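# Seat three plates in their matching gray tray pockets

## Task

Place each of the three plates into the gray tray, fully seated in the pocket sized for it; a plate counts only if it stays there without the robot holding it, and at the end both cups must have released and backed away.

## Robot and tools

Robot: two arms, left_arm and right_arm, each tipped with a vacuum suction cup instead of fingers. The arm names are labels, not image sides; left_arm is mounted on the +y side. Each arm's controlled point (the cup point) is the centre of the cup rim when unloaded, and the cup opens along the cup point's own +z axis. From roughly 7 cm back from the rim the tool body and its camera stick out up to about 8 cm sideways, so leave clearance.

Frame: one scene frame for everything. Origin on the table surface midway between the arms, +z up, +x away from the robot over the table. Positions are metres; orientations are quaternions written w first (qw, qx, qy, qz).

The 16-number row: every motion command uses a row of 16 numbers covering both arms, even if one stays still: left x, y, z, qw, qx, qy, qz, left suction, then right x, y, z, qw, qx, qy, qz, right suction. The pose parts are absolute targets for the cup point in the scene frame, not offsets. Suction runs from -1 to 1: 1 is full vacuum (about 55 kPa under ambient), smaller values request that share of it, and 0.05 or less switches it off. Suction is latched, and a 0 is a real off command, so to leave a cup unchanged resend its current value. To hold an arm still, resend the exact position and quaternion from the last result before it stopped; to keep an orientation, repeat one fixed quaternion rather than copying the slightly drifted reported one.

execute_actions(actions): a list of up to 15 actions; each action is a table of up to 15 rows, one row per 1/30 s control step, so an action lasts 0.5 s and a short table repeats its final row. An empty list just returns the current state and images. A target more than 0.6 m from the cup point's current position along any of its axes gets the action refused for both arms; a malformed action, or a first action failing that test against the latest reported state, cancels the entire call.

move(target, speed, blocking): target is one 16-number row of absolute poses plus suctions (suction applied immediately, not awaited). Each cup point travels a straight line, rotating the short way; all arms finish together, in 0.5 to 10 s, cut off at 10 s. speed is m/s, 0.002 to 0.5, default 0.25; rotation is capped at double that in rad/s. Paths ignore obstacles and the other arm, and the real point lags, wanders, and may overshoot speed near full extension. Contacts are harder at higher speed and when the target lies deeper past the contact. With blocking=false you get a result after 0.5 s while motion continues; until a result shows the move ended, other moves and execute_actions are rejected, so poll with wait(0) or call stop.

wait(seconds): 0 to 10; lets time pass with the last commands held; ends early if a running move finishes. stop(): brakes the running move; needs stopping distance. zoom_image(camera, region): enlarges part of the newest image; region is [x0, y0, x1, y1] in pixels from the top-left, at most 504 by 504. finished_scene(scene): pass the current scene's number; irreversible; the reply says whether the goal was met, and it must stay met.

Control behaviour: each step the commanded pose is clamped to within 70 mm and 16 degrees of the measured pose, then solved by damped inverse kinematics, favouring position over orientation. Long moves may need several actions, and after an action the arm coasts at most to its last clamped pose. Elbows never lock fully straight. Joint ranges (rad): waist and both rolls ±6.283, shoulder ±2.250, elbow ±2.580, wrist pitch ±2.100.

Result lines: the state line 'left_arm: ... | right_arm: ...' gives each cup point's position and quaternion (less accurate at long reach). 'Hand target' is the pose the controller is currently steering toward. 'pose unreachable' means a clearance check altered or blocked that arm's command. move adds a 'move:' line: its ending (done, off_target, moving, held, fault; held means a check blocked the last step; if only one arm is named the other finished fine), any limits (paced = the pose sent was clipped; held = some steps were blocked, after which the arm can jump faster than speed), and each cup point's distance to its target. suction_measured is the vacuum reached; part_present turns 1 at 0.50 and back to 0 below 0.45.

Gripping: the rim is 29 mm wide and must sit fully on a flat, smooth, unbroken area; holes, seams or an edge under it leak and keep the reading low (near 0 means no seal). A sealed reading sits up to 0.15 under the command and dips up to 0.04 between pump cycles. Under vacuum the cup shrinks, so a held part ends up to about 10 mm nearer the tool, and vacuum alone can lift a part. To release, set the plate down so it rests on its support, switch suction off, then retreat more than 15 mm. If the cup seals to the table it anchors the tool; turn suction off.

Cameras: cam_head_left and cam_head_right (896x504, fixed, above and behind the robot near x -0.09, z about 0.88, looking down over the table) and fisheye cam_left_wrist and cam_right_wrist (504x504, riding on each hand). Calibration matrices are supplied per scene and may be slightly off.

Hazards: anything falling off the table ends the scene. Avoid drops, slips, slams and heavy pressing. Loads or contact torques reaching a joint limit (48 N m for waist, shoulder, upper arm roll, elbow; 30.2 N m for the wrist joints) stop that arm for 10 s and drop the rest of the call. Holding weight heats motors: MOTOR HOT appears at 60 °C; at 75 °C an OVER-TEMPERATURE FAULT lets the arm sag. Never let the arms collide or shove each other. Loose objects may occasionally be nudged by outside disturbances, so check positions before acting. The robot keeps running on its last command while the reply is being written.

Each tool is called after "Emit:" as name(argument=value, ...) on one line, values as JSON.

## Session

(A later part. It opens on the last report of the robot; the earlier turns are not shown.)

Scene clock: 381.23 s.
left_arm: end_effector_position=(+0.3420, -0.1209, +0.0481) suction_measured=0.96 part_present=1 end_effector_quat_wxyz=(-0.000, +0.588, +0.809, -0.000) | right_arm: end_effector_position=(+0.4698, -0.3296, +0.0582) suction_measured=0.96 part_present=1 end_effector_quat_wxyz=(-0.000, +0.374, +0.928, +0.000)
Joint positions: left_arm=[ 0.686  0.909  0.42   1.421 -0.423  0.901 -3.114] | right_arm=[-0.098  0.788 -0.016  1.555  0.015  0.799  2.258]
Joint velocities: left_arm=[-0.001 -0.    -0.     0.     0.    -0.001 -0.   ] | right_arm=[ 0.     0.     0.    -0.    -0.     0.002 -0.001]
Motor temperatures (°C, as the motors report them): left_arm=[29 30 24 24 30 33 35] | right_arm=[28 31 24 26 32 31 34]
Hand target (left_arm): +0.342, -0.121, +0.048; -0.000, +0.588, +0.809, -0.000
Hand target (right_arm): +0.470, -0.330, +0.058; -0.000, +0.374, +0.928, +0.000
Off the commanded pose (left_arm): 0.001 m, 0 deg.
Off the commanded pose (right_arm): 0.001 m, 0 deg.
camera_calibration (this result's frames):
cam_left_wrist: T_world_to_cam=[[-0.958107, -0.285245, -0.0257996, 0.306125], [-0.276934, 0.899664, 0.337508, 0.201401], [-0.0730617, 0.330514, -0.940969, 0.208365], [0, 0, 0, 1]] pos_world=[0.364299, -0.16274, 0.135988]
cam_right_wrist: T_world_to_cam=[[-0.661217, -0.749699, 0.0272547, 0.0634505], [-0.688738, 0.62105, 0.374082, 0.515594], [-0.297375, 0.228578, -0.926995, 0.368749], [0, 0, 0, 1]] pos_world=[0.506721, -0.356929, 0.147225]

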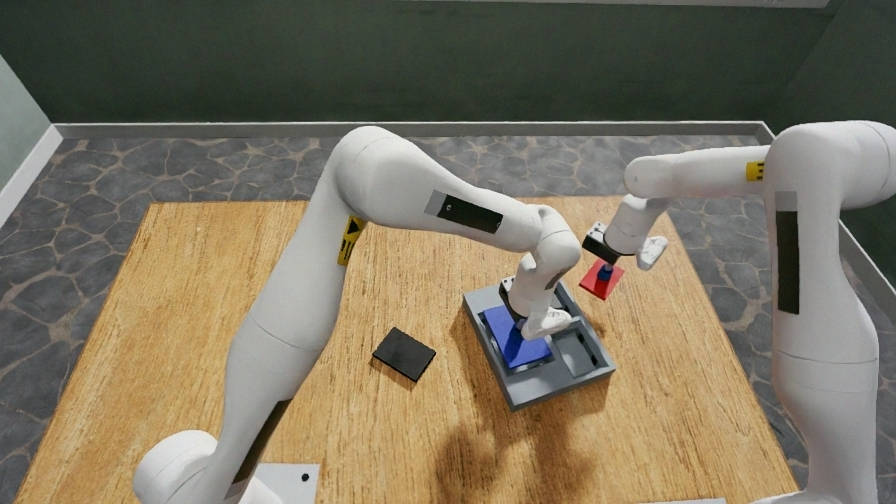

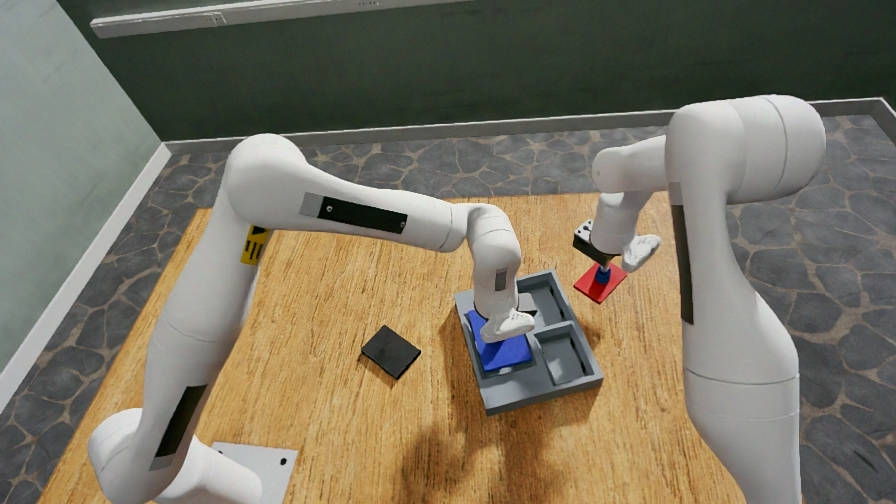

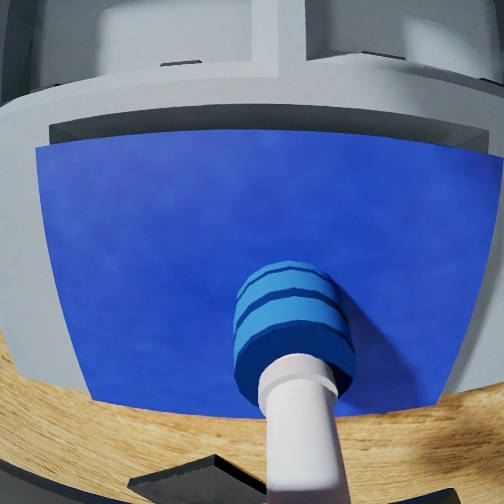

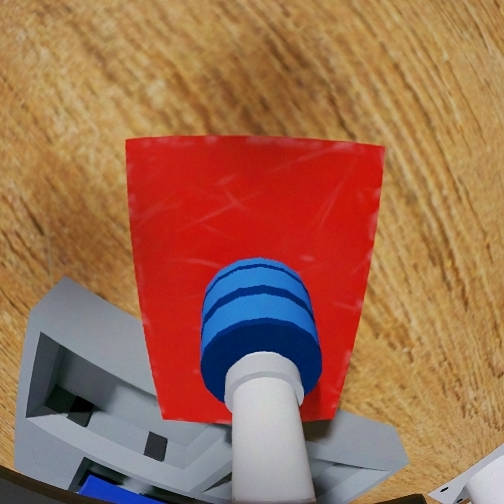

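Emit:
execute_actions(actions=[[[0.3419,-0.1209,0.0479,0,0.5875,0.8092,0,1,0.4694,-0.3296,0.058,0,0.3730,0.9278,0,1],[0.3418,-0.1210,0.0474,0,0.5869,0.8097,0,1,0.4682,-0.3297,0.058,0,0.3709,0.9287,0,1],[0.3417,-0.1210,0.0465,0,0.5862,0.8102,0,1,0.4663,-0.3298,0.058,0,0.3675,0.9300,0,1],[0.3416,-0.1210,0.0453,0,0.5855,0.8107,0,1,0.4638,-0.3300,0.058,0,0.3628,0.9319,0,1],[0.3415,-0.1211,0.0438,0,0.5848,0.8112,0,1,0.4606,-0.3302,0.058,0,0.3569,0.9341,0,1],[0.3414,-0.1211,0.0420,0,0.5843,0.8115,0,1,0.4569,-0.3304,0.058,0,0.3500,0.9367,0,1],[0.3413,-0.1211,0.0400,0,0.5840,0.8118,0,1,0.4527,-0.3306,0.058,0,0.3423,0.9396,0,1],[0.3413,-0.1211,0.0378,0,0.5840,0.8118,0,1,0.4481,-0.3309,0.058,0,0.3336,0.9427,0,1],[0.3413,-0.1211,0.0354,0,0.5840,0.8118,0,1,0.4430,-0.3312,0.058,0,0.3244,0.9459,0,1],[0.3413,-0.1211,0.0329,0,0.5840,0.8118,0,1,0.4377,-0.3315,0.058,0,0.3143,0.9493,0,1],[0.3413,-0.1211,0.0303,0,0.5840,0.8118,0,1,0.4320,-0.3319,0.058,0,0.3037,0.9528,0,1],[0.3413,-0.1211,0.0277,0,0.5840,0.8118,0,1,0.4262,-0.3322,0.058,0,0.2927,0.9562,0,1],[0.3413,-0.1211,0.0250,0,0.5840,0.8118,0,1,0.4202,-0.3326,0.058,0,0.2813,0.9596,0,1],[0.3413,-0.1211,0.0222,0,0.5840,0.8118,0,1,0.4140,-0.3330,0.058,0,0.2698,0.9629,0,1],[0.3413,-0.1211,0.0195,0,0.5840,0.8118,0,1,0.4079,-0.3334,0.058,0,0.2580,0.9661,0,1]],[[0.3413,-0.1211,0.0168,0,0.5840,0.8118,0,1,0.4017,-0.3337,0.058,0,0.2462,0.9692,0,1],[0.3413,-0.1211,0.0142,0,0.5840,0.8118,0,1,0.3955,-0.3341,0.058,0,0.2345,0.9721,0,1],[0.3413,-0.1211,0.0117,0,0.5840,0.8118,0,1,0.3895,-0.3345,0.058,0,0.2229,0.9748,0,1],[0.3413,-0.1211,0.0094,0,0.5840,0.8118,0,1,0.3837,-0.3348,0.058,0,0.2117,0.9773,0,1],[0.3413,-0.1211,0.0072,0,0.5840,0.8118,0,1,0.3780,-0.3352,0.058,0,0.2007,0.9796,0,1],[0.3413,-0.1211,0.0052,0,0.5840,0.8118,0,1,0.3727,-0.3355,0.058,0,0.1903,0.9817,0,1],[0.3413,-0.1211,0.0034,0,0.5840,0.8118,0,1,0.3676,-0.3358,0.058,0,0.1807,0.9835,0,1],[0.3413,-0.1211,0.0019,0,0.5840,0.8118,0,1,0.3630,-0.3361,0.058,0,0.1716,0.9852,0,1],[0.3413,-0.1211,0.0007,0,0.5840,0.8118,0,1,0.3588,-0.3363,0.058,0,0.1635,0.9865,0,1],[0.3413,-0.1211,-0.0002,0,0.5840,0.8118,0,1,0.3551,-0.3365,0.058,0,0.1563,0.9877,0,1],[0.3413,-0.1211,-0.0008,0,0.5840,0.8118,0,1,0.3519,-0.3367,0.058,0,0.1501,0.9887,0,1],[0.3413,-0.1211,-0.001,0,0.5840,0.8118,0,1,0.3494,-0.3369,0.058,0,0.1450,0.9894,0,1],[0.3413,-0.1211,-0.0012,0,0.5840,0.8118,0,1,0.3475,-0.3370,0.058,0,0.1414,0.9900,0,1],[0.3413,-0.1211,-0.0014,0,0.5840,0.8118,0,1,0.3463,-0.3371,0.058,0,0.1392,0.9903,0,1],[0.3413,-0.1211,-0.0015,0,0.5840,0.8118,0,1,0.3459,-0.3371,0.058,0,0.1383,0.9904,0,1]]])

Scene clock: 476.73 s.
left_arm: end_effector_position=(+0.3417, -0.1210, +0.0030) suction_measured=0.96 part_present=1 end_effector_quat_wxyz=(+0.001, +0.584, +0.812, +0.000) | right_arm: end_effector_position=(+0.3536, -0.3362, +0.0576) suction_measured=0.98 part_present=1 end_effector_quat_wxyz=(-0.003, +0.153, +0.988, -0.003)
Joint positions: left_arm=[ 0.704  0.979  0.387  1.439 -0.45   0.81  -3.083] | right_arm=[-0.033  0.618 -0.127  1.966  0.141  0.574  2.579]
Joint velocities: left_arm=[ 0.003 -0.003 -0.004  0.007 -0.005 -0.011  0.006] | right_arm=[ 0.084 -0.14  -0.107  0.354  0.104 -0.24   0.258]
Motor temperatures (°C, as the motors report them): left_arm=[29 31 24 24 30 33 35] | right_arm=[28 31 24 26 32 31 34]
Hand target (left_arm): +0.341, -0.121, -0.001; -0.000, +0.584, +0.812, -0.000
Hand target (right_arm): +0.346, -0.337, +0.058; -0.001, +0.138, +0.990, -0.001
Off the commanded pose (left_arm): 0.004 m, 0 deg.
Off the commanded pose (right_arm): 0.008 m, 2 deg.
camera_calibration (this result's frames):
cam_left_wrist: T_world_to_cam=[[-0.955377, -0.29404, -0.0282042, 0.302675], [-0.286099, 0.897341, 0.336046, 0.219499], [-0.0735022, 0.32912, -0.941423, 0.165879], [0, 0, 0, 1]] pos_world=[0.36416, -0.162561, 0.090937]
cam_right_wrist: T_world_to_cam=[[-0.261525, -0.964635, 0.0329411, -0.232298], [-0.889772, 0.254174, 0.379079, 0.38738], [-0.374045, 0.0698284, -0.924778, 0.308791], [0, 0, 0, 1]] pos_world=[0.39943, -0.344106, 0.146367]

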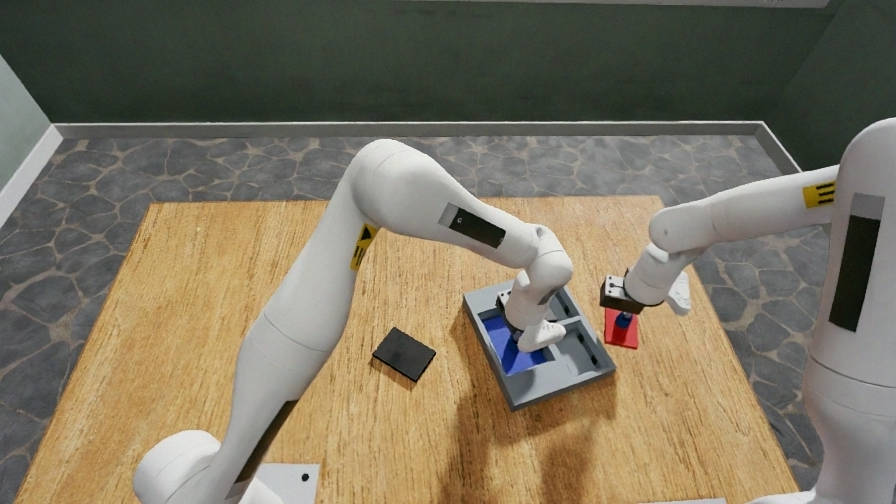

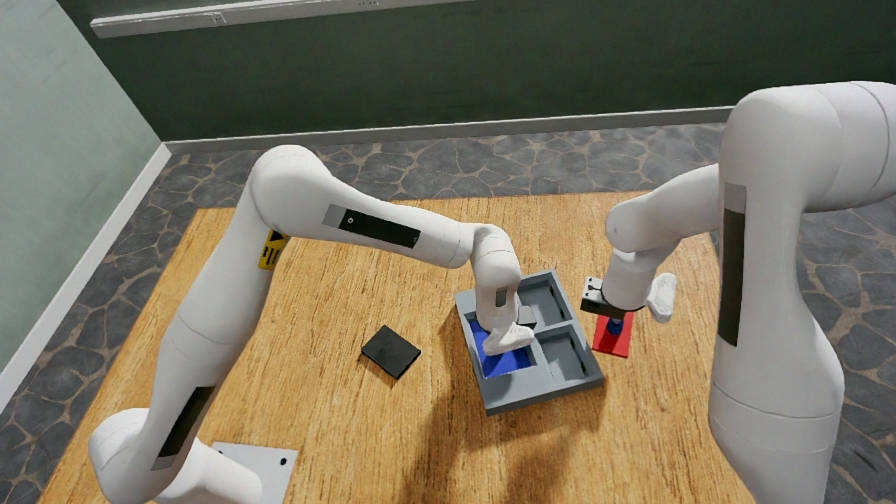

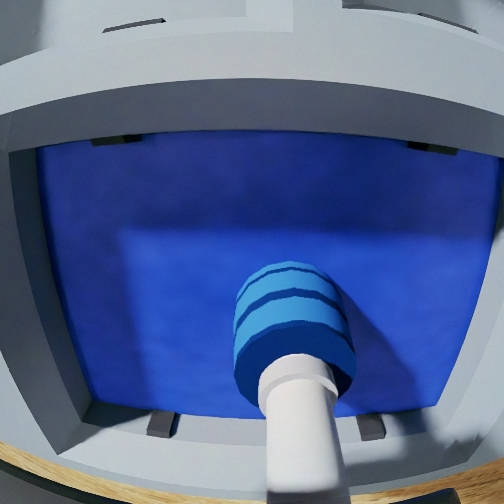

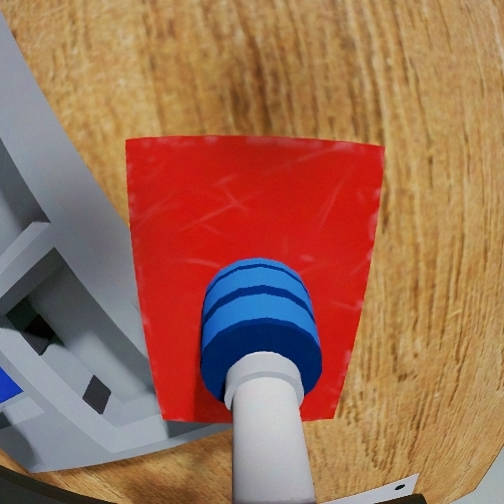

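Emit:
wait(seconds=0)

Scene clock: 530.20 s.
left_arm: end_effector_position=(+0.3418, -0.1210, +0.0030) suction_measured=0.96 part_present=1 end_effector_quat_wxyz=(+0.002, +0.584, +0.812, +0.001) | right_arm: end_effector_position=(+0.3459, -0.3368, +0.0582) suction_measured=0.98 part_present=1 end_effector_quat_wxyz=(-0.001, +0.138, +0.990, -0.001)
Joint positions: left_arm=[ 0.704  0.979  0.387  1.44  -0.45   0.809 -3.082] | right_arm=[-0.025  0.604 -0.137  1.997  0.15   0.552  2.601]
Joint velocities: left_arm=[ 0.001  0.001  0.    -0.     0.    -0.002  0.002] | right_arm=[ 0.     0.    -0.     0.     0.     0.001  0.   ]
Motor temperatures (°C, as the motors report them): left_arm=[29 30 24 24 30 33 35] | right_arm=[28 30 24 26 32 31 34]
Hand target (left_arm): +0.341, -0.121, -0.001; -0.000, +0.584, +0.812, -0.000
Hand target (right_arm): +0.346, -0.337, +0.058; -0.001, +0.138, +0.990, -0.001
Off the commanded pose (left_arm): 0.005 m, 0 deg.
Off the commanded pose (right_arm): 0.000 m, 0 deg.
camera_calibration (this result's frames):
cam_left_wrist: T_world_to_cam=[[-0.955425, -0.293825, -0.0288281, 0.302731], [-0.28614, 0.897514, 0.335547, 0.219559], [-0.0727184, 0.328839, -0.941582, 0.165588], [0, 0, 0, 1]] pos_world=[0.364103, -0.16256, 0.0909697]
cam_right_wrist: T_world_to_cam=[[-0.232031, -0.972287, 0.0286453, -0.24745], [-0.899165, 0.225628, 0.37496, 0.374313], [-0.371032, 0.0612455, -0.926598, 0.30269], [0, 0, 0, 1]] pos_world=[0.391461, -0.343586, 0.147208]

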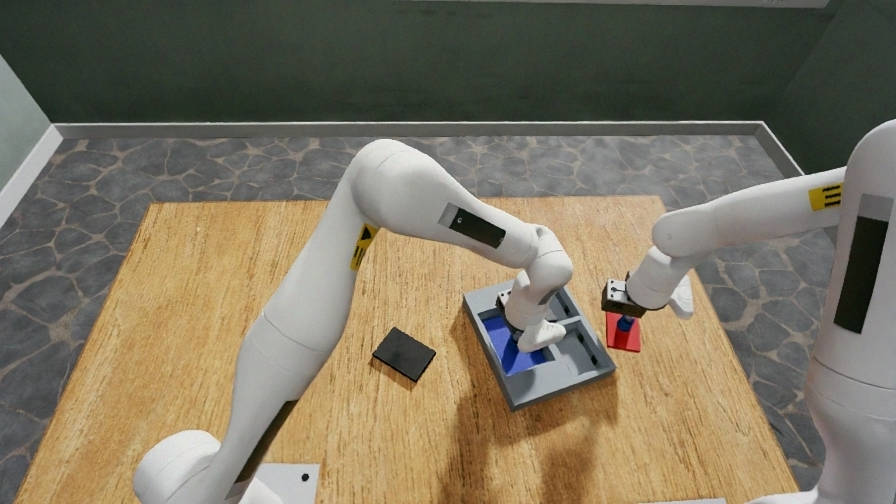

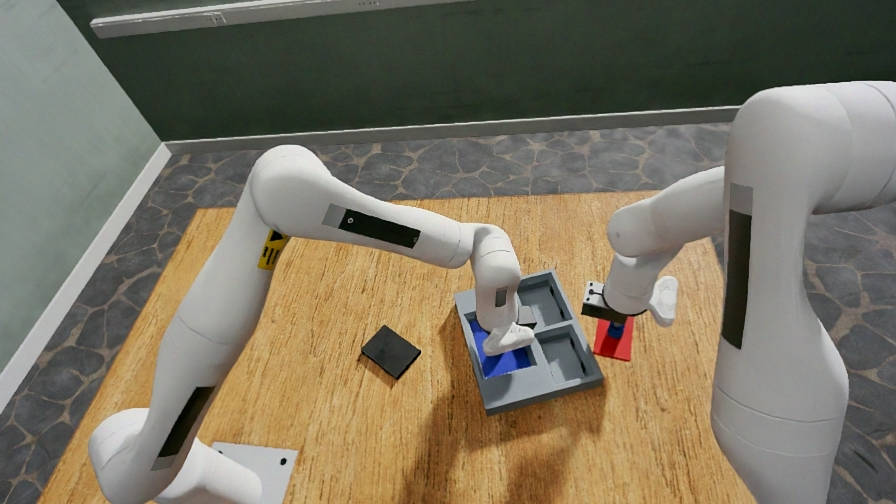

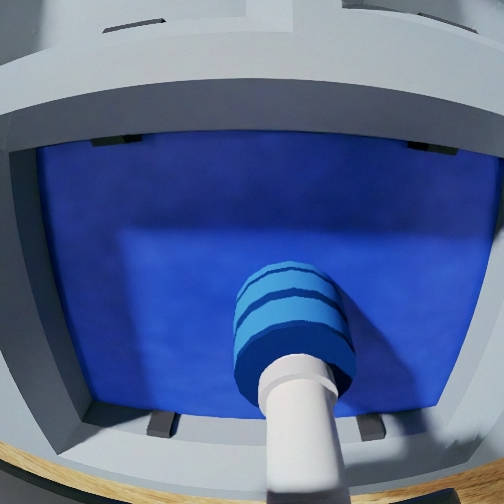

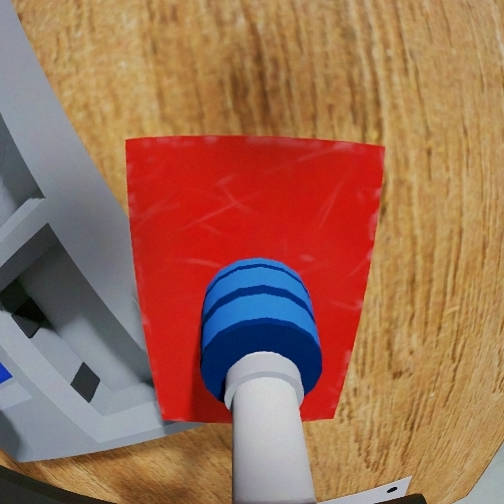

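Emit:
execute_actions(actions=[[[0.3417,-0.1210,0.0019,0,0.5840,0.8118,0,0,0.3459,-0.3371,0.058,0,0.1374,0.9905,0,1],[0.3417,-0.1210,0.0044,0,0.5840,0.8118,0,0,0.3459,-0.3371,0.058,0,0.1350,0.9908,0,1],[0.3417,-0.1210,0.0083,0,0.5840,0.8118,0,0,0.3459,-0.3371,0.058,0,0.1310,0.9914,0,1],[0.3417,-0.1210,0.0132,0,0.5840,0.8118,0,0,0.3459,-0.3371,0.058,0,0.1255,0.9921,0,1],[0.3417,-0.1210,0.0188,0,0.5840,0.8118,0,0,0.3459,-0.3371,0.058,0,0.1189,0.9929,0,1],[0.3417,-0.1210,0.0249,0,0.5840,0.8118,0,0,0.3459,-0.3371,0.058,0,0.1110,0.9938,0,1],[0.3417,-0.1201,0.0311,0,0.5830,0.8125,0,0,0.3459,-0.3371,0.058,0,0.1021,0.9948,0,1],[0.3416,-0.1176,0.0372,0,0.5800,0.8146,0,0,0.3459,-0.3371,0.058,0,0.0922,0.9957,0,1],[0.3415,-0.1136,0.0428,0,0.5753,0.8179,0,0,0.3459,-0.3371,0.058,0,0.0816,0.9967,0,1],[0.3413,-0.1083,0.0477,0,0.5690,0.8223,0,0,0.3459,-0.3371,0.058,0,0.0701,0.9975,0,1],[0.3411,-0.1018,0.0516,0,0.5612,0.8277,0,0,0.3457,-0.3364,0.0579,0,0.0581,0.9983,0,1],[0.3409,-0.0942,0.0541,0,0.5522,0.8337,0,0,0.3451,-0.3344,0.0577,0,0.0457,0.9990,0,1],[0.3406,-0.0858,0.055,0,0.5420,0.8404,0,0,0.3442,-0.3313,0.0575,0,0.0328,0.9995,0,1],[0.3403,-0.0766,0.055,0,0.5308,0.8475,0,0,0.3429,-0.3271,0.0571,0,0.0197,0.9998,0,1],[0.3400,-0.0668,0.055,0,0.5189,0.8548,0,0,0.3414,-0.3221,0.0566,0,0.0065,1,0,1]],[[0.3397,-0.0566,0.055,0,0.5062,0.8624,0,0,0.3397,-0.3164,0.0561,0,-0.0066,1,0,1],[0.3393,-0.0461,0.055,0,0.4930,0.8700,0,0,0.3379,-0.3101,0.0555,0,-0.0197,0.9998,0,1],[0.3390,-0.0354,0.055,0,0.4796,0.8775,0,0,0.3359,-0.3034,0.0548,0,-0.0326,0.9995,0,1],[0.3387,-0.0247,0.055,0,0.4661,0.8847,0,0,0.3338,-0.2964,0.0542,0,-0.0450,0.9990,0,1],[0.3383,-0.0142,0.055,0,0.4526,0.8917,0,0,0.3317,-0.2892,0.0535,0,-0.0570,0.9984,0,1],[0.3380,-0.0040,0.055,0,0.4393,0.8983,0,0,0.3295,-0.2820,0.0528,0,-0.0685,0.9976,0,1],[0.3377,0.0058,0.055,0,0.4267,0.9044,0,0,0.3274,-0.2750,0.0522,0,-0.0792,0.9969,0,1],[0.3374,0.0150,0.055,0,0.4147,0.9100,0,0,0.3254,-0.2683,0.0515,0,-0.0891,0.9960,0,1],[0.3371,0.0234,0.055,0,0.4035,0.9150,0,0,0.3236,-0.2620,0.0509,0,-0.0979,0.9952,0,1],[0.3369,0.0310,0.055,0,0.3936,0.9193,0,0,0.3219,-0.2563,0.0504,0,-0.1059,0.9944,0,1],[0.3367,0.0375,0.055,0,0.3849,0.9229,0,0,0.3204,-0.2513,0.0499,0,-0.1125,0.9937,0,1],[0.3365,0.0428,0.055,0,0.3778,0.9259,0,0,0.3191,-0.2471,0.0495,0,-0.1181,0.9930,0,1],[0.3364,0.0468,0.055,0,0.3725,0.9280,0,0,0.3182,-0.2440,0.0493,0,-0.1220,0.9925,0,1],[0.3363,0.0493,0.055,0,0.3691,0.9294,0,0,0.3176,-0.2420,0.0491,0,-0.1245,0.9922,0,1],[0.3363,0.0502,0.055,0,0.3680,0.9298,0,0,0.3174,-0.2413,0.049,0,-0.1253,0.9921,0,1]]])

Scene clock: 577.67 s.
left_arm: end_effector_position=(+0.3364, +0.0271, +0.0534) suction_measured=0.01 part_present=0 end_effector_quat_wxyz=(-0.011, +0.397, +0.918, +0.005) | right_arm: end_effector_position=(+0.3203, -0.2531, +0.0502) suction_measured=0.98 part_present=1 end_effector_quat_wxyz=(-0.000, -0.111, +0.994, +0.001)
Joint positions: left_arm=[ 0.523  0.698  0.316  1.858 -0.332  0.662 -2.862] | right_arm=[-0.165  0.615 -0.248  2.038  0.284  0.521  2.749]
Joint velocities: left_arm=[-0.251 -0.293 -0.175  0.629  0.09  -0.462  0.248] | right_arm=[-0.304  0.031 -0.049  0.007  0.094 -0.027 -0.091]
Motor temperatures (°C, as the motors report them): left_arm=[29 30 24 24 30 33 35] | right_arm=[28 30 24 26 32 31 34]
Hand target (left_arm): +0.336, +0.049, +0.055; -0.004, +0.368, +0.930, +0.002
Hand target (right_arm): +0.317, -0.242, +0.049; +0.000, -0.125, +0.992, +0.000
Off the commanded pose (left_arm): 0.023 m, 4 deg.
Off the commanded pose (right_arm): 0.012 m, 2 deg.
camera_calibration (this result's frames):
cam_left_wrist: T_world_to_cam=[[-0.745825, -0.665612, -0.0265854, 0.282019], [-0.62823, 0.689545, 0.360354, 0.18751], [-0.221524, 0.285463, -0.932437, 0.214673], [0, 0, 0, 1]] pos_world=[0.375691, -0.00286266, 0.140096]
cam_right_wrist: T_world_to_cam=[[0.261644, -0.964833, 0.0252919, -0.32783], [-0.897518, -0.233585, 0.37403, 0.218673], [-0.354969, -0.120563, -0.927071, 0.22948], [0, 0, 0, 1]] pos_world=[0.363496, -0.237556, 0.139245]

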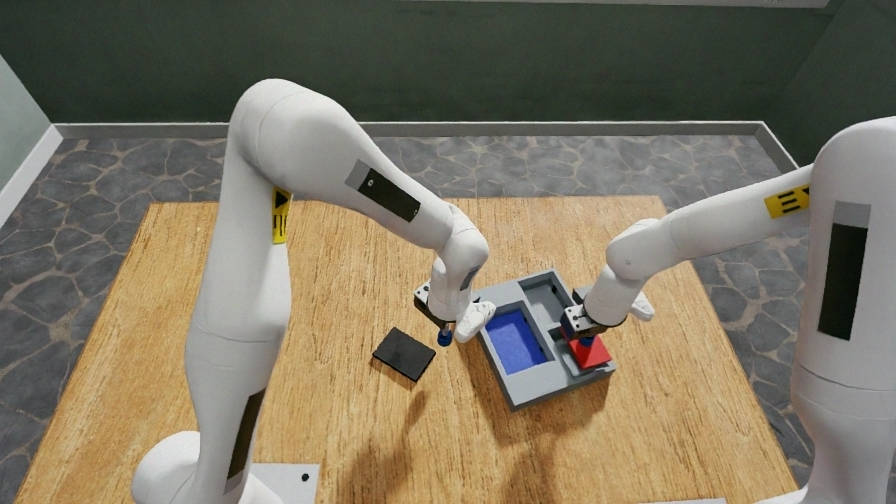

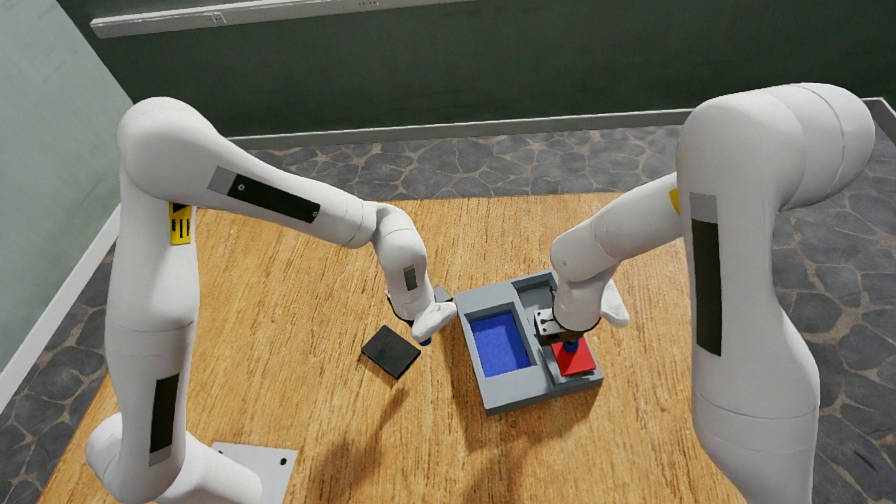

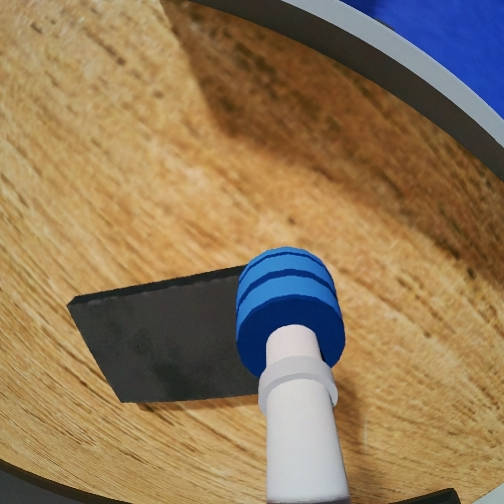

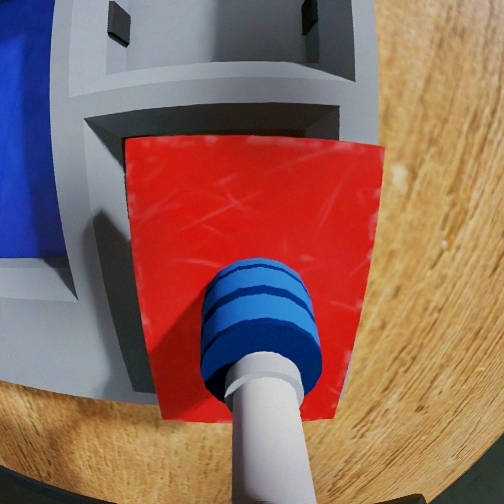

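Emit:
wait(seconds=0)

Emit:
zoom_image(camera="cam_right_wrist", region=[90, 90, 170, 170])

Emit:
zoom_image(camera="cam_right_wrist", region=[340, 90, 420, 170])

Scene clock: 584.17 s.
left_arm: end_effector_position=(+0.3361, +0.0494, +0.0546) suction_measured=0.01 part_present=0 end_effector_quat_wxyz=(-0.004, +0.368, +0.930, +0.002) | right_arm: end_effector_position=(+0.3172, -0.2418, +0.0491) suction_measured=1.00 part_present=1 end_effector_quat_wxyz=(+0.000, -0.125, +0.992, +0.000)
Joint positions: left_arm=[ 0.493  0.662  0.297  1.931 -0.324  0.604 -2.838] | right_arm=[-0.194  0.618 -0.25   2.038  0.292  0.519  2.74 ]
Joint velocities: left_arm=[-0.     0.    -0.001 -0.001  0.    -0.    -0.001] | right_arm=[ 0.    -0.    -0.     0.     0.     0.001 -0.   ]
Motor temperatures (°C, as the motors report them): left_arm=[29 30 24 24 30 33 35] | right_arm=[28 30 24 26 32 31 34]
Hand target (left_arm): +0.336, +0.049, +0.055; -0.004, +0.368, +0.930, +0.002
Hand target (right_arm): +0.317, -0.242, +0.049; +0.000, -0.125, +0.992, +0.000
Off the commanded pose (left_arm): 0.001 m, 1 deg.
Off the commanded pose (right_arm): 0.001 m, 0 deg.
camera_calibration (this result's frames):
cam_left_wrist: T_world_to_cam=[[-0.702671, -0.710995, -0.0271947, 0.284465], [-0.673884, 0.652757, 0.346104, 0.189465], [-0.228327, 0.261523, -0.937802, 0.213184], [0, 0, 0, 1]] pos_world=[0.376238, 0.0228263, 0.142086]
cam_right_wrist: T_world_to_cam=[[0.290237, -0.956578, 0.026853, -0.323267], [-0.890503, -0.259703, 0.373575, 0.210424], [-0.35038, -0.132338, -0.927211, 0.224475], [0, 0, 0, 1]] pos_world=[0.359859, -0.224876, 0.138208]

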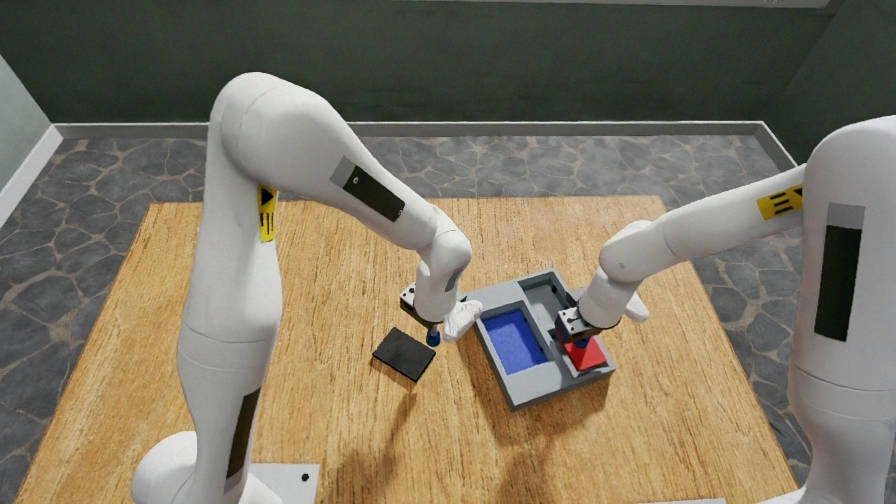

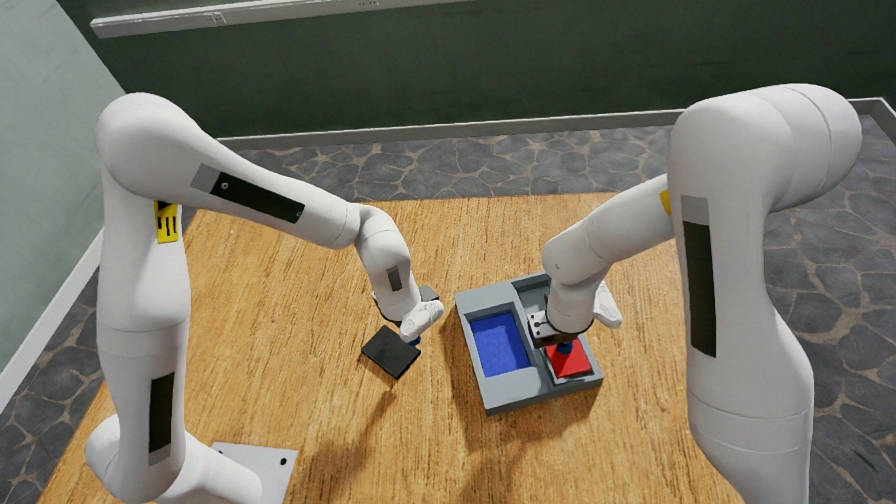

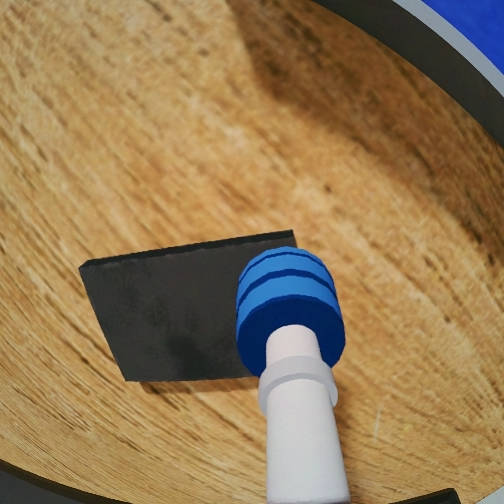

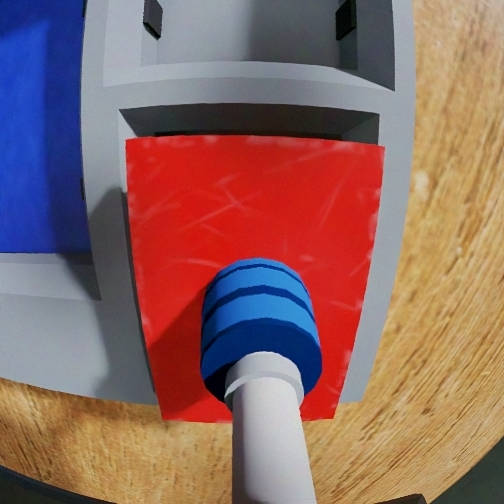

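Region (90, 90, 170, 170) of cam_right_wrist's 504x504 image, scaled by 6.300, with more detail than that image has.

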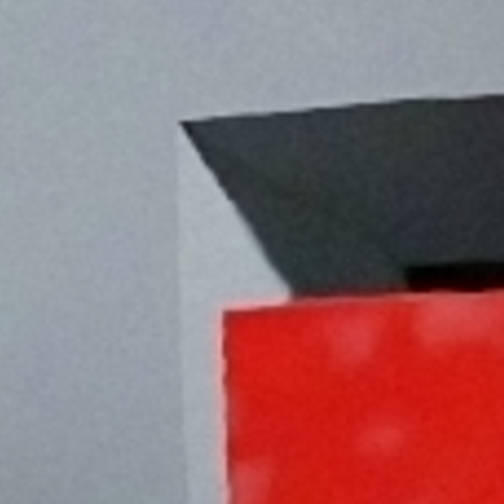

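Region (340, 90, 420, 170) of cam_right_wrist's 504x504 image, scaled by 6.300, with more detail than that image has.

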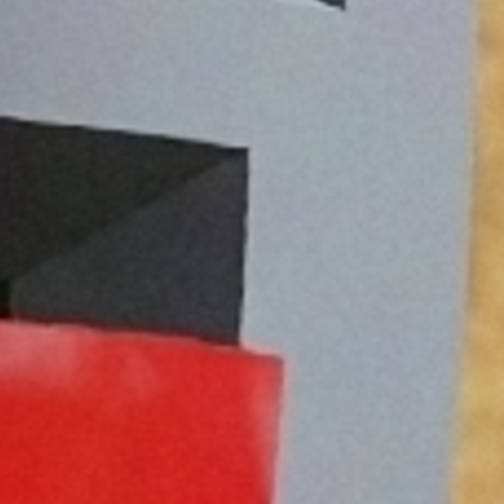

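Emit:
execute_actions(actions=[[[0.3361,0.0498,0.0544,-0.003,0.3674,0.9300,0.001,0,0.3173,-0.2417,0.0489,0,-0.1258,0.9921,0,1],[0.3361,0.0510,0.0540,-0.002,0.3658,0.9306,0.001,0,0.3175,-0.2415,0.0483,0,-0.1265,0.9920,0,1],[0.3360,0.0529,0.0532,-0.001,0.3633,0.9316,0,0,0.3177,-0.2413,0.0474,0,-0.1273,0.9919,0,1],[0.3359,0.0554,0.0522,0,0.3599,0.9329,0,0,0.3180,-0.2411,0.0461,0,-0.1281,0.9918,0,1],[0.3358,0.0584,0.0509,0,0.3559,0.9345,0,0,0.3182,-0.2409,0.0446,0,-0.1288,0.9917,0,1],[0.3358,0.0619,0.0494,0,0.3512,0.9363,0,0,0.3184,-0.2407,0.0428,0,-0.1294,0.9916,0,1],[0.3356,0.0657,0.0478,0,0.3461,0.9382,0,0,0.3185,-0.2406,0.0407,0,-0.1297,0.9916,0,1],[0.3355,0.0698,0.0459,0,0.3407,0.9402,0,0,0.3185,-0.2406,0.0385,0,-0.1297,0.9916,0,1],[0.3354,0.0740,0.0439,0,0.3350,0.9422,0,0,0.3185,-0.2406,0.0361,0,-0.1297,0.9916,0,1],[0.3353,0.0784,0.0417,0,0.3292,0.9443,0,0,0.3185,-0.2406,0.0336,0,-0.1297,0.9916,0,1],[0.3352,0.0827,0.0395,0,0.3234,0.9463,0,0,0.3185,-0.2406,0.0309,0,-0.1297,0.9916,0,1],[0.3351,0.0869,0.0371,0,0.3177,0.9482,0,0,0.3185,-0.2406,0.0282,0,-0.1297,0.9916,0,1],[0.3350,0.0910,0.0347,0,0.3123,0.9500,0,0,0.3185,-0.2406,0.0255,0,-0.1297,0.9916,0,1],[0.3348,0.0948,0.0323,0,0.3072,0.9516,0,0,0.3185,-0.2406,0.0226,0,-0.1297,0.9916,0,1],[0.3347,0.0983,0.0298,0,0.3025,0.9531,0,0,0.3185,-0.2406,0.0199,0,-0.1297,0.9916,0,1]],[[0.3347,0.1013,0.0273,0,0.2985,0.9544,0,0,0.3185,-0.2406,0.0172,0,-0.1297,0.9916,0,1],[0.3346,0.1038,0.0249,0,0.2951,0.9555,0,0,0.3185,-0.2406,0.0145,0,-0.1297,0.9916,0,1],[0.3345,0.1057,0.0225,0,0.2926,0.9562,0,0,0.3185,-0.2406,0.0120,0,-0.1297,0.9916,0,1],[0.3345,0.1069,0.0201,0,0.2910,0.9567,0,0,0.3185,-0.2406,0.0096,0,-0.1297,0.9916,0,1],[0.3345,0.1073,0.0179,0,0.2904,0.9569,0,0,0.3185,-0.2406,0.0074,0,-0.1297,0.9916,0,1],[0.3345,0.1073,0.0157,0,0.2904,0.9569,0,0,0.3185,-0.2406,0.0053,0,-0.1297,0.9916,0,1],[0.3345,0.1073,0.0137,0,0.2904,0.9569,0,0,0.3185,-0.2406,0.0035,0,-0.1297,0.9916,0,1],[0.3345,0.1073,0.0118,0,0.2904,0.9569,0,0,0.3185,-0.2406,0.0020,0,-0.1297,0.9916,0,1],[0.3345,0.1073,0.0102,0,0.2904,0.9569,0,1,0.3185,-0.2406,0.0007,0,-0.1297,0.9916,0,1],[0.3345,0.1073,0.0087,0,0.2904,0.9569,0,1,0.3185,-0.2406,-0.0002,0,-0.1297,0.9916,0,1],[0.3345,0.1073,0.0074,0,0.2904,0.9569,0,1,0.3185,-0.2406,-0.0008,0,-0.1297,0.9916,0,1],[0.3345,0.1073,0.0064,0,0.2904,0.9569,0,1,0.3185,-0.2406,-0.001,0,-0.1297,0.9916,0,1],[0.3345,0.1073,0.0054,0,0.2904,0.9569,0,1,0.3185,-0.2406,-0.0012,0,-0.1297,0.9916,0,1],[0.3345,0.1073,0.0048,0,0.2904,0.9569,0,1,0.3185,-0.2406,-0.0014,0,-0.1297,0.9916,0,1],[0.3345,0.1073,0.0045,0,0.2904,0.9569,0,1,0.3185,-0.2406,-0.0015,0,-0.1297,0.9916,0,1]]])

Scene clock: 649.97 s.
left_arm: end_effector_position=(+0.3346, +0.1073, +0.0069) suction_measured=0.16 part_present=0 end_effector_quat_wxyz=(+0.000, +0.290, +0.957, -0.000) | right_arm: end_effector_position=(+0.3186, -0.2405, +0.0024) suction_measured=0.99 part_present=1 end_effector_quat_wxyz=(+0.001, -0.130, +0.992, -0.000)
Joint positions: left_arm=[ 0.458  0.712  0.182  2.095 -0.341  0.362 -2.757] | right_arm=[-0.241  0.728 -0.191  2.054  0.344  0.387  2.7  ]
Joint velocities: left_arm=[ 0.027  0.067 -0.045  0.009 -0.023 -0.085  0.023] | right_arm=[-0.015 -0.004  0.014  0.011  0.01  -0.02  -0.012]
Motor temperatures (°C, as the motors report them): left_arm=[29 30 24 24 30 33 35] | right_arm=[28 29 24 26 32 31 34]
Hand target (left_arm): +0.335, +0.107, +0.004; -0.000, +0.290, +0.957, +0.000
Hand target (right_arm): +0.318, -0.241, -0.001; -0.000, -0.130, +0.992, +0.000
Off the commanded pose (left_arm): 0.002 m, 0 deg.
Off the commanded pose (right_arm): 0.004 m, 0 deg.
camera_calibration (this result's frames):
cam_left_wrist: T_world_to_cam=[[-0.576542, -0.816648, -0.0261812, 0.292389], [-0.774172, 0.535747, 0.337096, 0.213384], [-0.261262, 0.214618, -0.941106, 0.169071], [0, 0, 0, 1]] pos_world=[0.377942, 0.0881732, 0.0948377]
cam_right_wrist: T_world_to_cam=[[0.298659, -0.953953, 0.0278579, -0.323173], [-0.889137, -0.267524, 0.371303, 0.227154], [-0.346753, -0.135663, -0.928094, 0.179885], [0, 0, 0, 1]] pos_world=[0.360866, -0.223119, 0.0916107]

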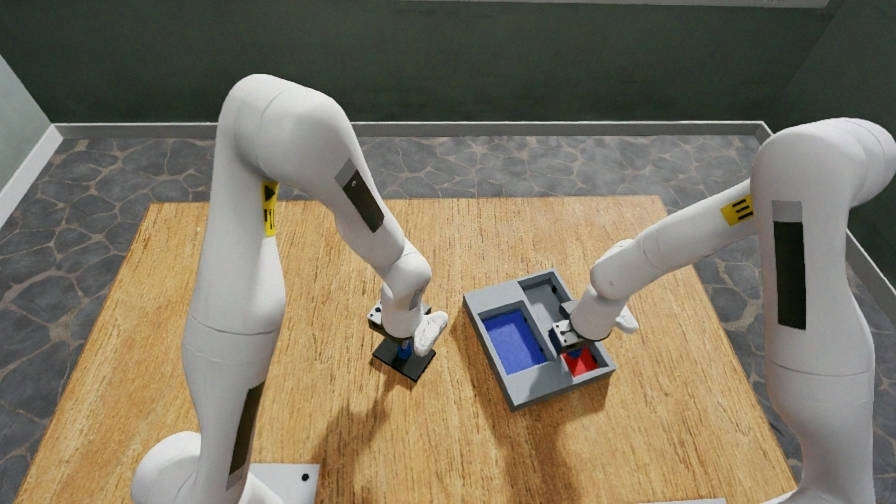

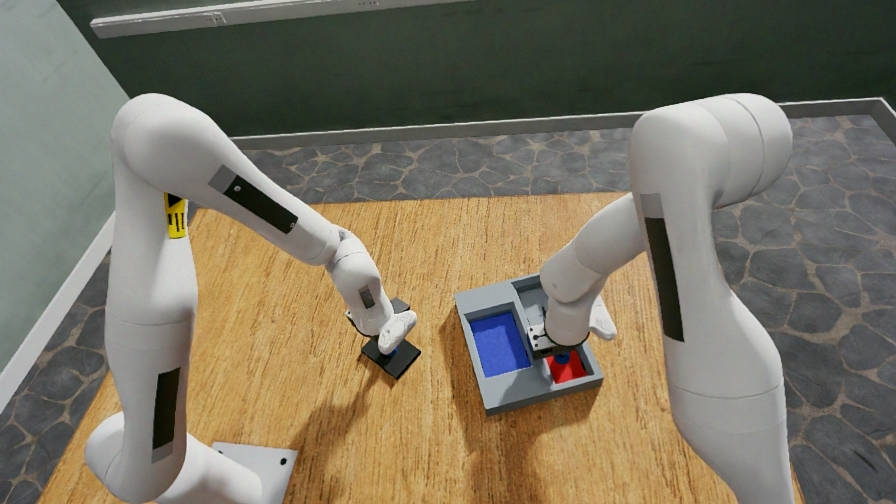

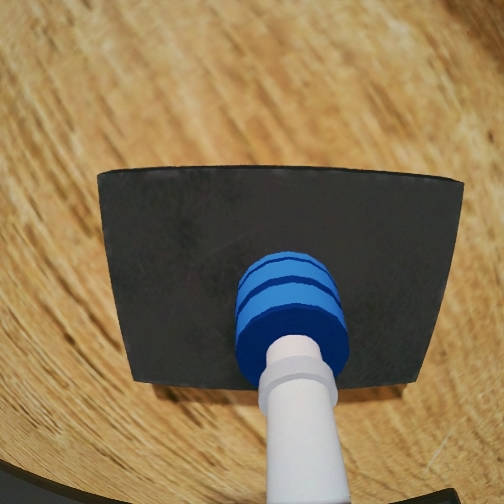

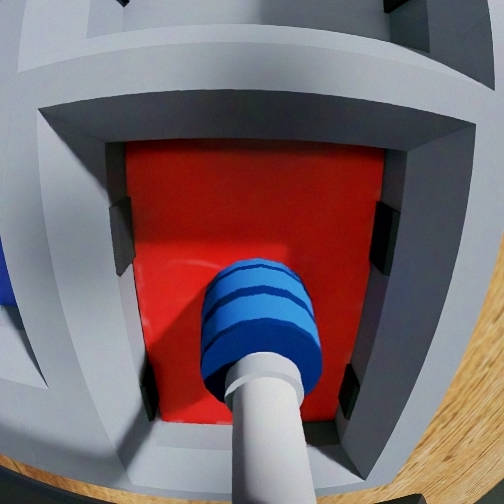

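Emit:
execute_actions(actions=[[[0.3346,0.1068,0.0051,0,0.2909,0.9568,0,1,0.3186,-0.2405,0.0014,0,-0.1297,0.9916,0,0],[0.3351,0.1055,0.0069,0,0.2922,0.9564,0,1,0.3186,-0.2405,0.0026,0,-0.1297,0.9916,0,0],[0.3358,0.1033,0.0096,0,0.2944,0.9557,0,1,0.3186,-0.2405,0.0045,0,-0.1297,0.9916,0,0],[0.3367,0.1003,0.0132,0,0.2974,0.9548,0,1,0.3186,-0.2405,0.0072,0,-0.1297,0.9916,0,0],[0.3379,0.0965,0.0174,0,0.3012,0.9536,0,1,0.3186,-0.2405,0.0105,0,-0.1297,0.9916,0,0],[0.3393,0.0920,0.0221,0,0.3057,0.9521,0,1,0.3186,-0.2405,0.0143,0,-0.1297,0.9916,0,0],[0.3409,0.0868,0.0271,0,0.3110,0.9504,0,1,0.3186,-0.2405,0.0188,0,-0.1297,0.9916,0,0],[0.3427,0.0810,0.0323,0,0.3168,0.9485,0,1,0.3186,-0.2405,0.0237,0,-0.1297,0.9916,0,0],[0.3447,0.0746,0.0374,0,0.3233,0.9463,0,1,0.3186,-0.2405,0.0291,0,-0.1297,0.9916,0,0],[0.3469,0.0676,0.0424,0,0.3302,0.9439,0,1,0.3186,-0.2410,0.0349,0,-0.1291,0.9916,0,0],[0.3493,0.0601,0.0471,0,0.3376,0.9413,0,1,0.3186,-0.2425,0.0411,0,-0.1274,0.9919,0,0],[0.3518,0.0521,0.0513,0,0.3455,0.9384,0,1,0.3186,-0.2448,0.0477,0,-0.1246,0.9922,0,0],[0.3544,0.0437,0.0549,0,0.3538,0.9353,0,1,0.3186,-0.2480,0.0545,0,-0.1208,0.9927,0,0],[0.3572,0.0348,0.0576,0,0.3624,0.9320,0,1,0.3186,-0.2521,0.0615,0,-0.1161,0.9932,0,0],[0.3600,0.0256,0.0594,0,0.3715,0.9284,0,1,0.3186,-0.2568,0.0687,0,-0.1104,0.9939,0,0]],[[0.3630,0.0162,0.060,0,0.3807,0.9247,0,1,0.3186,-0.2622,0.0761,0,-0.1040,0.9946,0,0],[0.3660,0.0064,0.060,0,0.3902,0.9207,0,1,0.3186,-0.2683,0.0835,0,-0.0969,0.9953,0,0],[0.3692,-0.0035,0.060,0,0.3999,0.9166,0,1,0.3186,-0.2749,0.091,0,-0.0891,0.9960,0,0],[0.3724,-0.0137,0.060,0,0.4096,0.9123,0,1,0.3186,-0.2820,0.0985,0,-0.0807,0.9967,0,0],[0.3756,-0.0240,0.060,0,0.4195,0.9078,0,1,0.3186,-0.2896,0.1059,0,-0.0717,0.9974,0,0],[0.3788,-0.0344,0.060,0,0.4294,0.9031,0,1,0.3186,-0.2975,0.1133,0,-0.0623,0.9981,0,0],[0.3821,-0.0449,0.060,0,0.4393,0.8983,0,1,0.3186,-0.3058,0.1205,0,-0.0525,0.9986,0,0],[0.3854,-0.0554,0.060,0,0.4493,0.8934,0,1,0.3186,-0.3144,0.1275,0,-0.0423,0.9991,0,0],[0.3887,-0.0659,0.060,0,0.4591,0.8884,0,1,0.3186,-0.3233,0.1343,0,-0.0319,0.9995,0,0],[0.3919,-0.0763,0.060,0,0.4689,0.8833,0,1,0.3186,-0.3322,0.1409,0,-0.0213,0.9998,0,0],[0.3951,-0.0866,0.060,0,0.4784,0.8782,0,1,0.3186,-0.3413,0.1471,0,-0.0105,0.9999,0,0],[0.3983,-0.0968,0.060,0,0.4877,0.8730,0,1,0.3186,-0.3505,0.1529,0,0.0003,1,0,0],[0.4015,-0.1067,0.060,0,0.4968,0.8679,0,1,0.3186,-0.3597,0.1583,0,0.0111,0.9999,0,0],[0.4045,-0.1165,0.060,0,0.5057,0.8627,0,1,0.3186,-0.3688,0.1632,0,0.0219,0.9998,0,0],[0.4075,-0.1259,0.060,0,0.5143,0.8576,0,1,0.3186,-0.3777,0.1677,0,0.0325,0.9995,0,0]],[[0.4103,-0.1351,0.060,0,0.5226,0.8526,0,1,0.3186,-0.3866,0.1716,0,0.0429,0.9991,0,0],[0.4131,-0.1440,0.060,0,0.5305,0.8477,0,1,0.3186,-0.3952,0.1748,0,0.0531,0.9986,0,0],[0.4157,-0.1524,0.060,0,0.5380,0.8429,0,1,0.3186,-0.4035,0.1775,0,0.0629,0.9980,0,0],[0.4182,-0.1604,0.0598,0,0.5451,0.8384,0,1,0.3186,-0.4114,0.1794,0,0.0723,0.9974,0,0],[0.4206,-0.1679,0.0592,0,0.5516,0.8341,0,1,0.3186,-0.4190,0.1806,0,0.0813,0.9967,0,0],[0.4228,-0.1749,0.0583,0,0.5577,0.8300,0,1,0.3186,-0.4261,0.181,0,0.0897,0.9960,0,0],[0.4248,-0.1813,0.0571,0,0.5634,0.8262,0,1,0.3186,-0.4327,0.181,0,0.0975,0.9952,0,0],[0.4266,-0.1871,0.0559,0,0.5684,0.8227,0,1,0.3186,-0.4388,0.181,0,0.1046,0.9945,0,0],[0.4282,-0.1923,0.0545,0,0.5730,0.8196,0,1,0.3186,-0.4442,0.181,0,0.1110,0.9938,0,0],[0.4296,-0.1968,0.0533,0,0.5769,0.8168,0,1,0.3186,-0.4490,0.181,0,0.1167,0.9932,0,0],[0.4308,-0.2006,0.0522,0,0.5801,0.8145,0,1,0.3186,-0.4530,0.181,0,0.1214,0.9926,0,0],[0.4317,-0.2036,0.0513,0,0.5827,0.8127,0,1,0.3186,-0.4562,0.181,0,0.1252,0.9921,0,0],[0.4324,-0.2058,0.0506,0,0.5845,0.8114,0,1,0.3186,-0.4585,0.181,0,0.1280,0.9918,0,0],[0.4329,-0.2071,0.0502,0,0.5857,0.8106,0,1,0.3186,-0.4600,0.181,0,0.1297,0.9916,0,0],[0.4330,-0.2076,0.050,0,0.5861,0.8102,0,1,0.3186,-0.4605,0.181,0,0.1303,0.9915,0,0]]])

Scene clock: 734.80 s.
left_arm: end_effector_position=(+0.4237, -0.1845, +0.0558) suction_measured=0.96 part_present=1 end_effector_quat_wxyz=(+0.027, +0.566, +0.824, -0.011) | right_arm: end_effector_position=(+0.3178, -0.4513, +0.1802) suction_measured=0.01 part_present=0 end_effector_quat_wxyz=(-0.000, +0.120, +0.993, -0.001)
Joint positions: left_arm=[ 0.695  1.062  0.416  1.025 -0.413  1.07  -3.196] | right_arm=[ 0.284  0.337 -0.143  1.916  0.062  0.894  3.012]
Joint velocities: left_arm=[ 0.188  0.451  0.07  -0.939 -0.05   0.541 -0.397] | right_arm=[ 0.187  0.047  0.122 -0.116 -0.056  0.061  0.099]
Motor temperatures (°C, as the motors report them): left_arm=[29 29 24 24 30 33 35] | right_arm=[28 28 24 26 32 31 34]
Hand target (left_arm): +0.430, -0.203, +0.050; +0.017, +0.583, +0.812, -0.007
Hand target (right_arm): +0.318, -0.460, +0.181; -0.000, +0.131, +0.991, +0.000
Off the commanded pose (left_arm): 0.026 m, 4 deg.
Off the commanded pose (right_arm): 0.009 m, 1 deg.
camera_calibration (this result's frames):
cam_left_wrist: T_world_to_cam=[[-0.941018, -0.335891, -0.0407669, 0.350719], [-0.333226, 0.899102, 0.28386, 0.305364], [-0.0586924, 0.280702, -0.957999, 0.228207], [0, 0, 0, 1]] pos_world=[0.445182, -0.220808, 0.146239]
cam_right_wrist: T_world_to_cam=[[-0.196833, -0.980024, 0.0284449, -0.383384], [-0.906974, 0.193027, 0.374351, 0.316954], [-0.372364, 0.047886, -0.926851, 0.406735], [0, 0, 0, 1]] pos_world=[0.36346, -0.456383, 0.269236]

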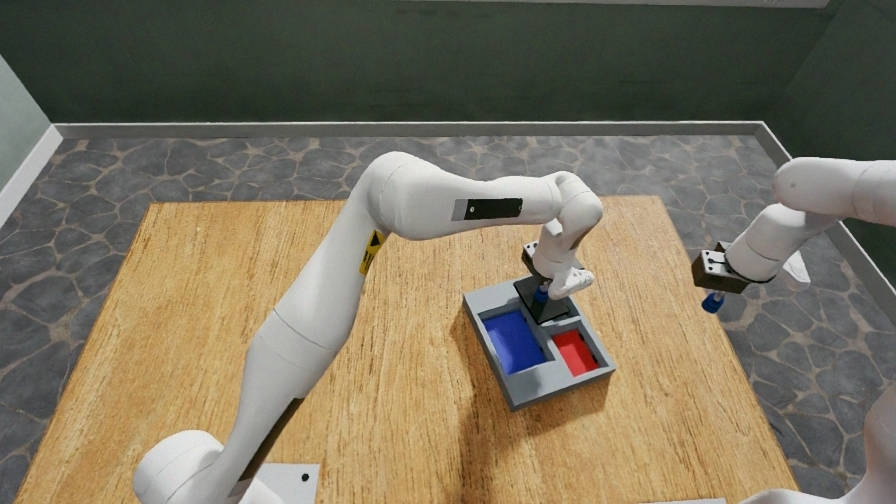

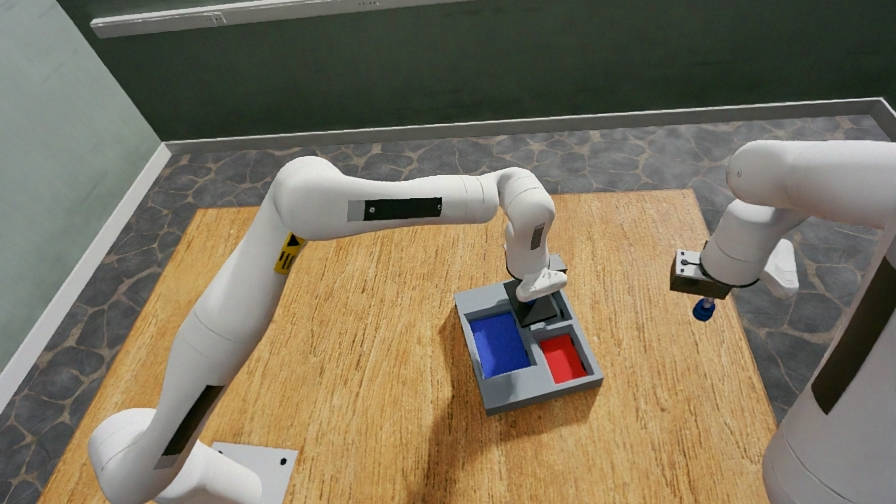

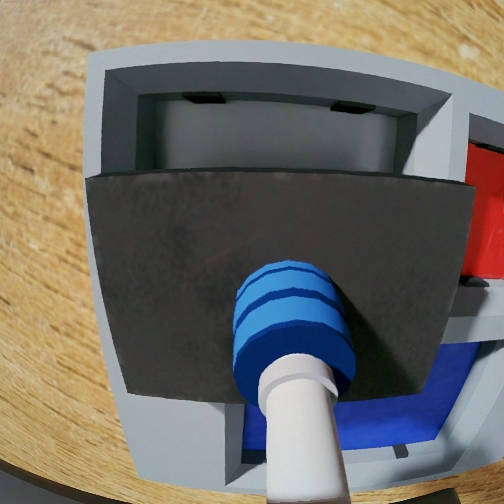

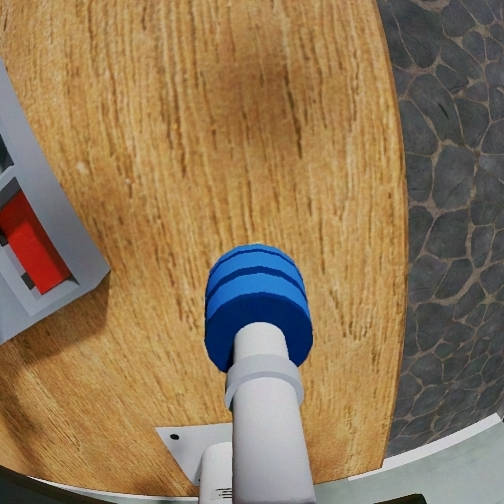

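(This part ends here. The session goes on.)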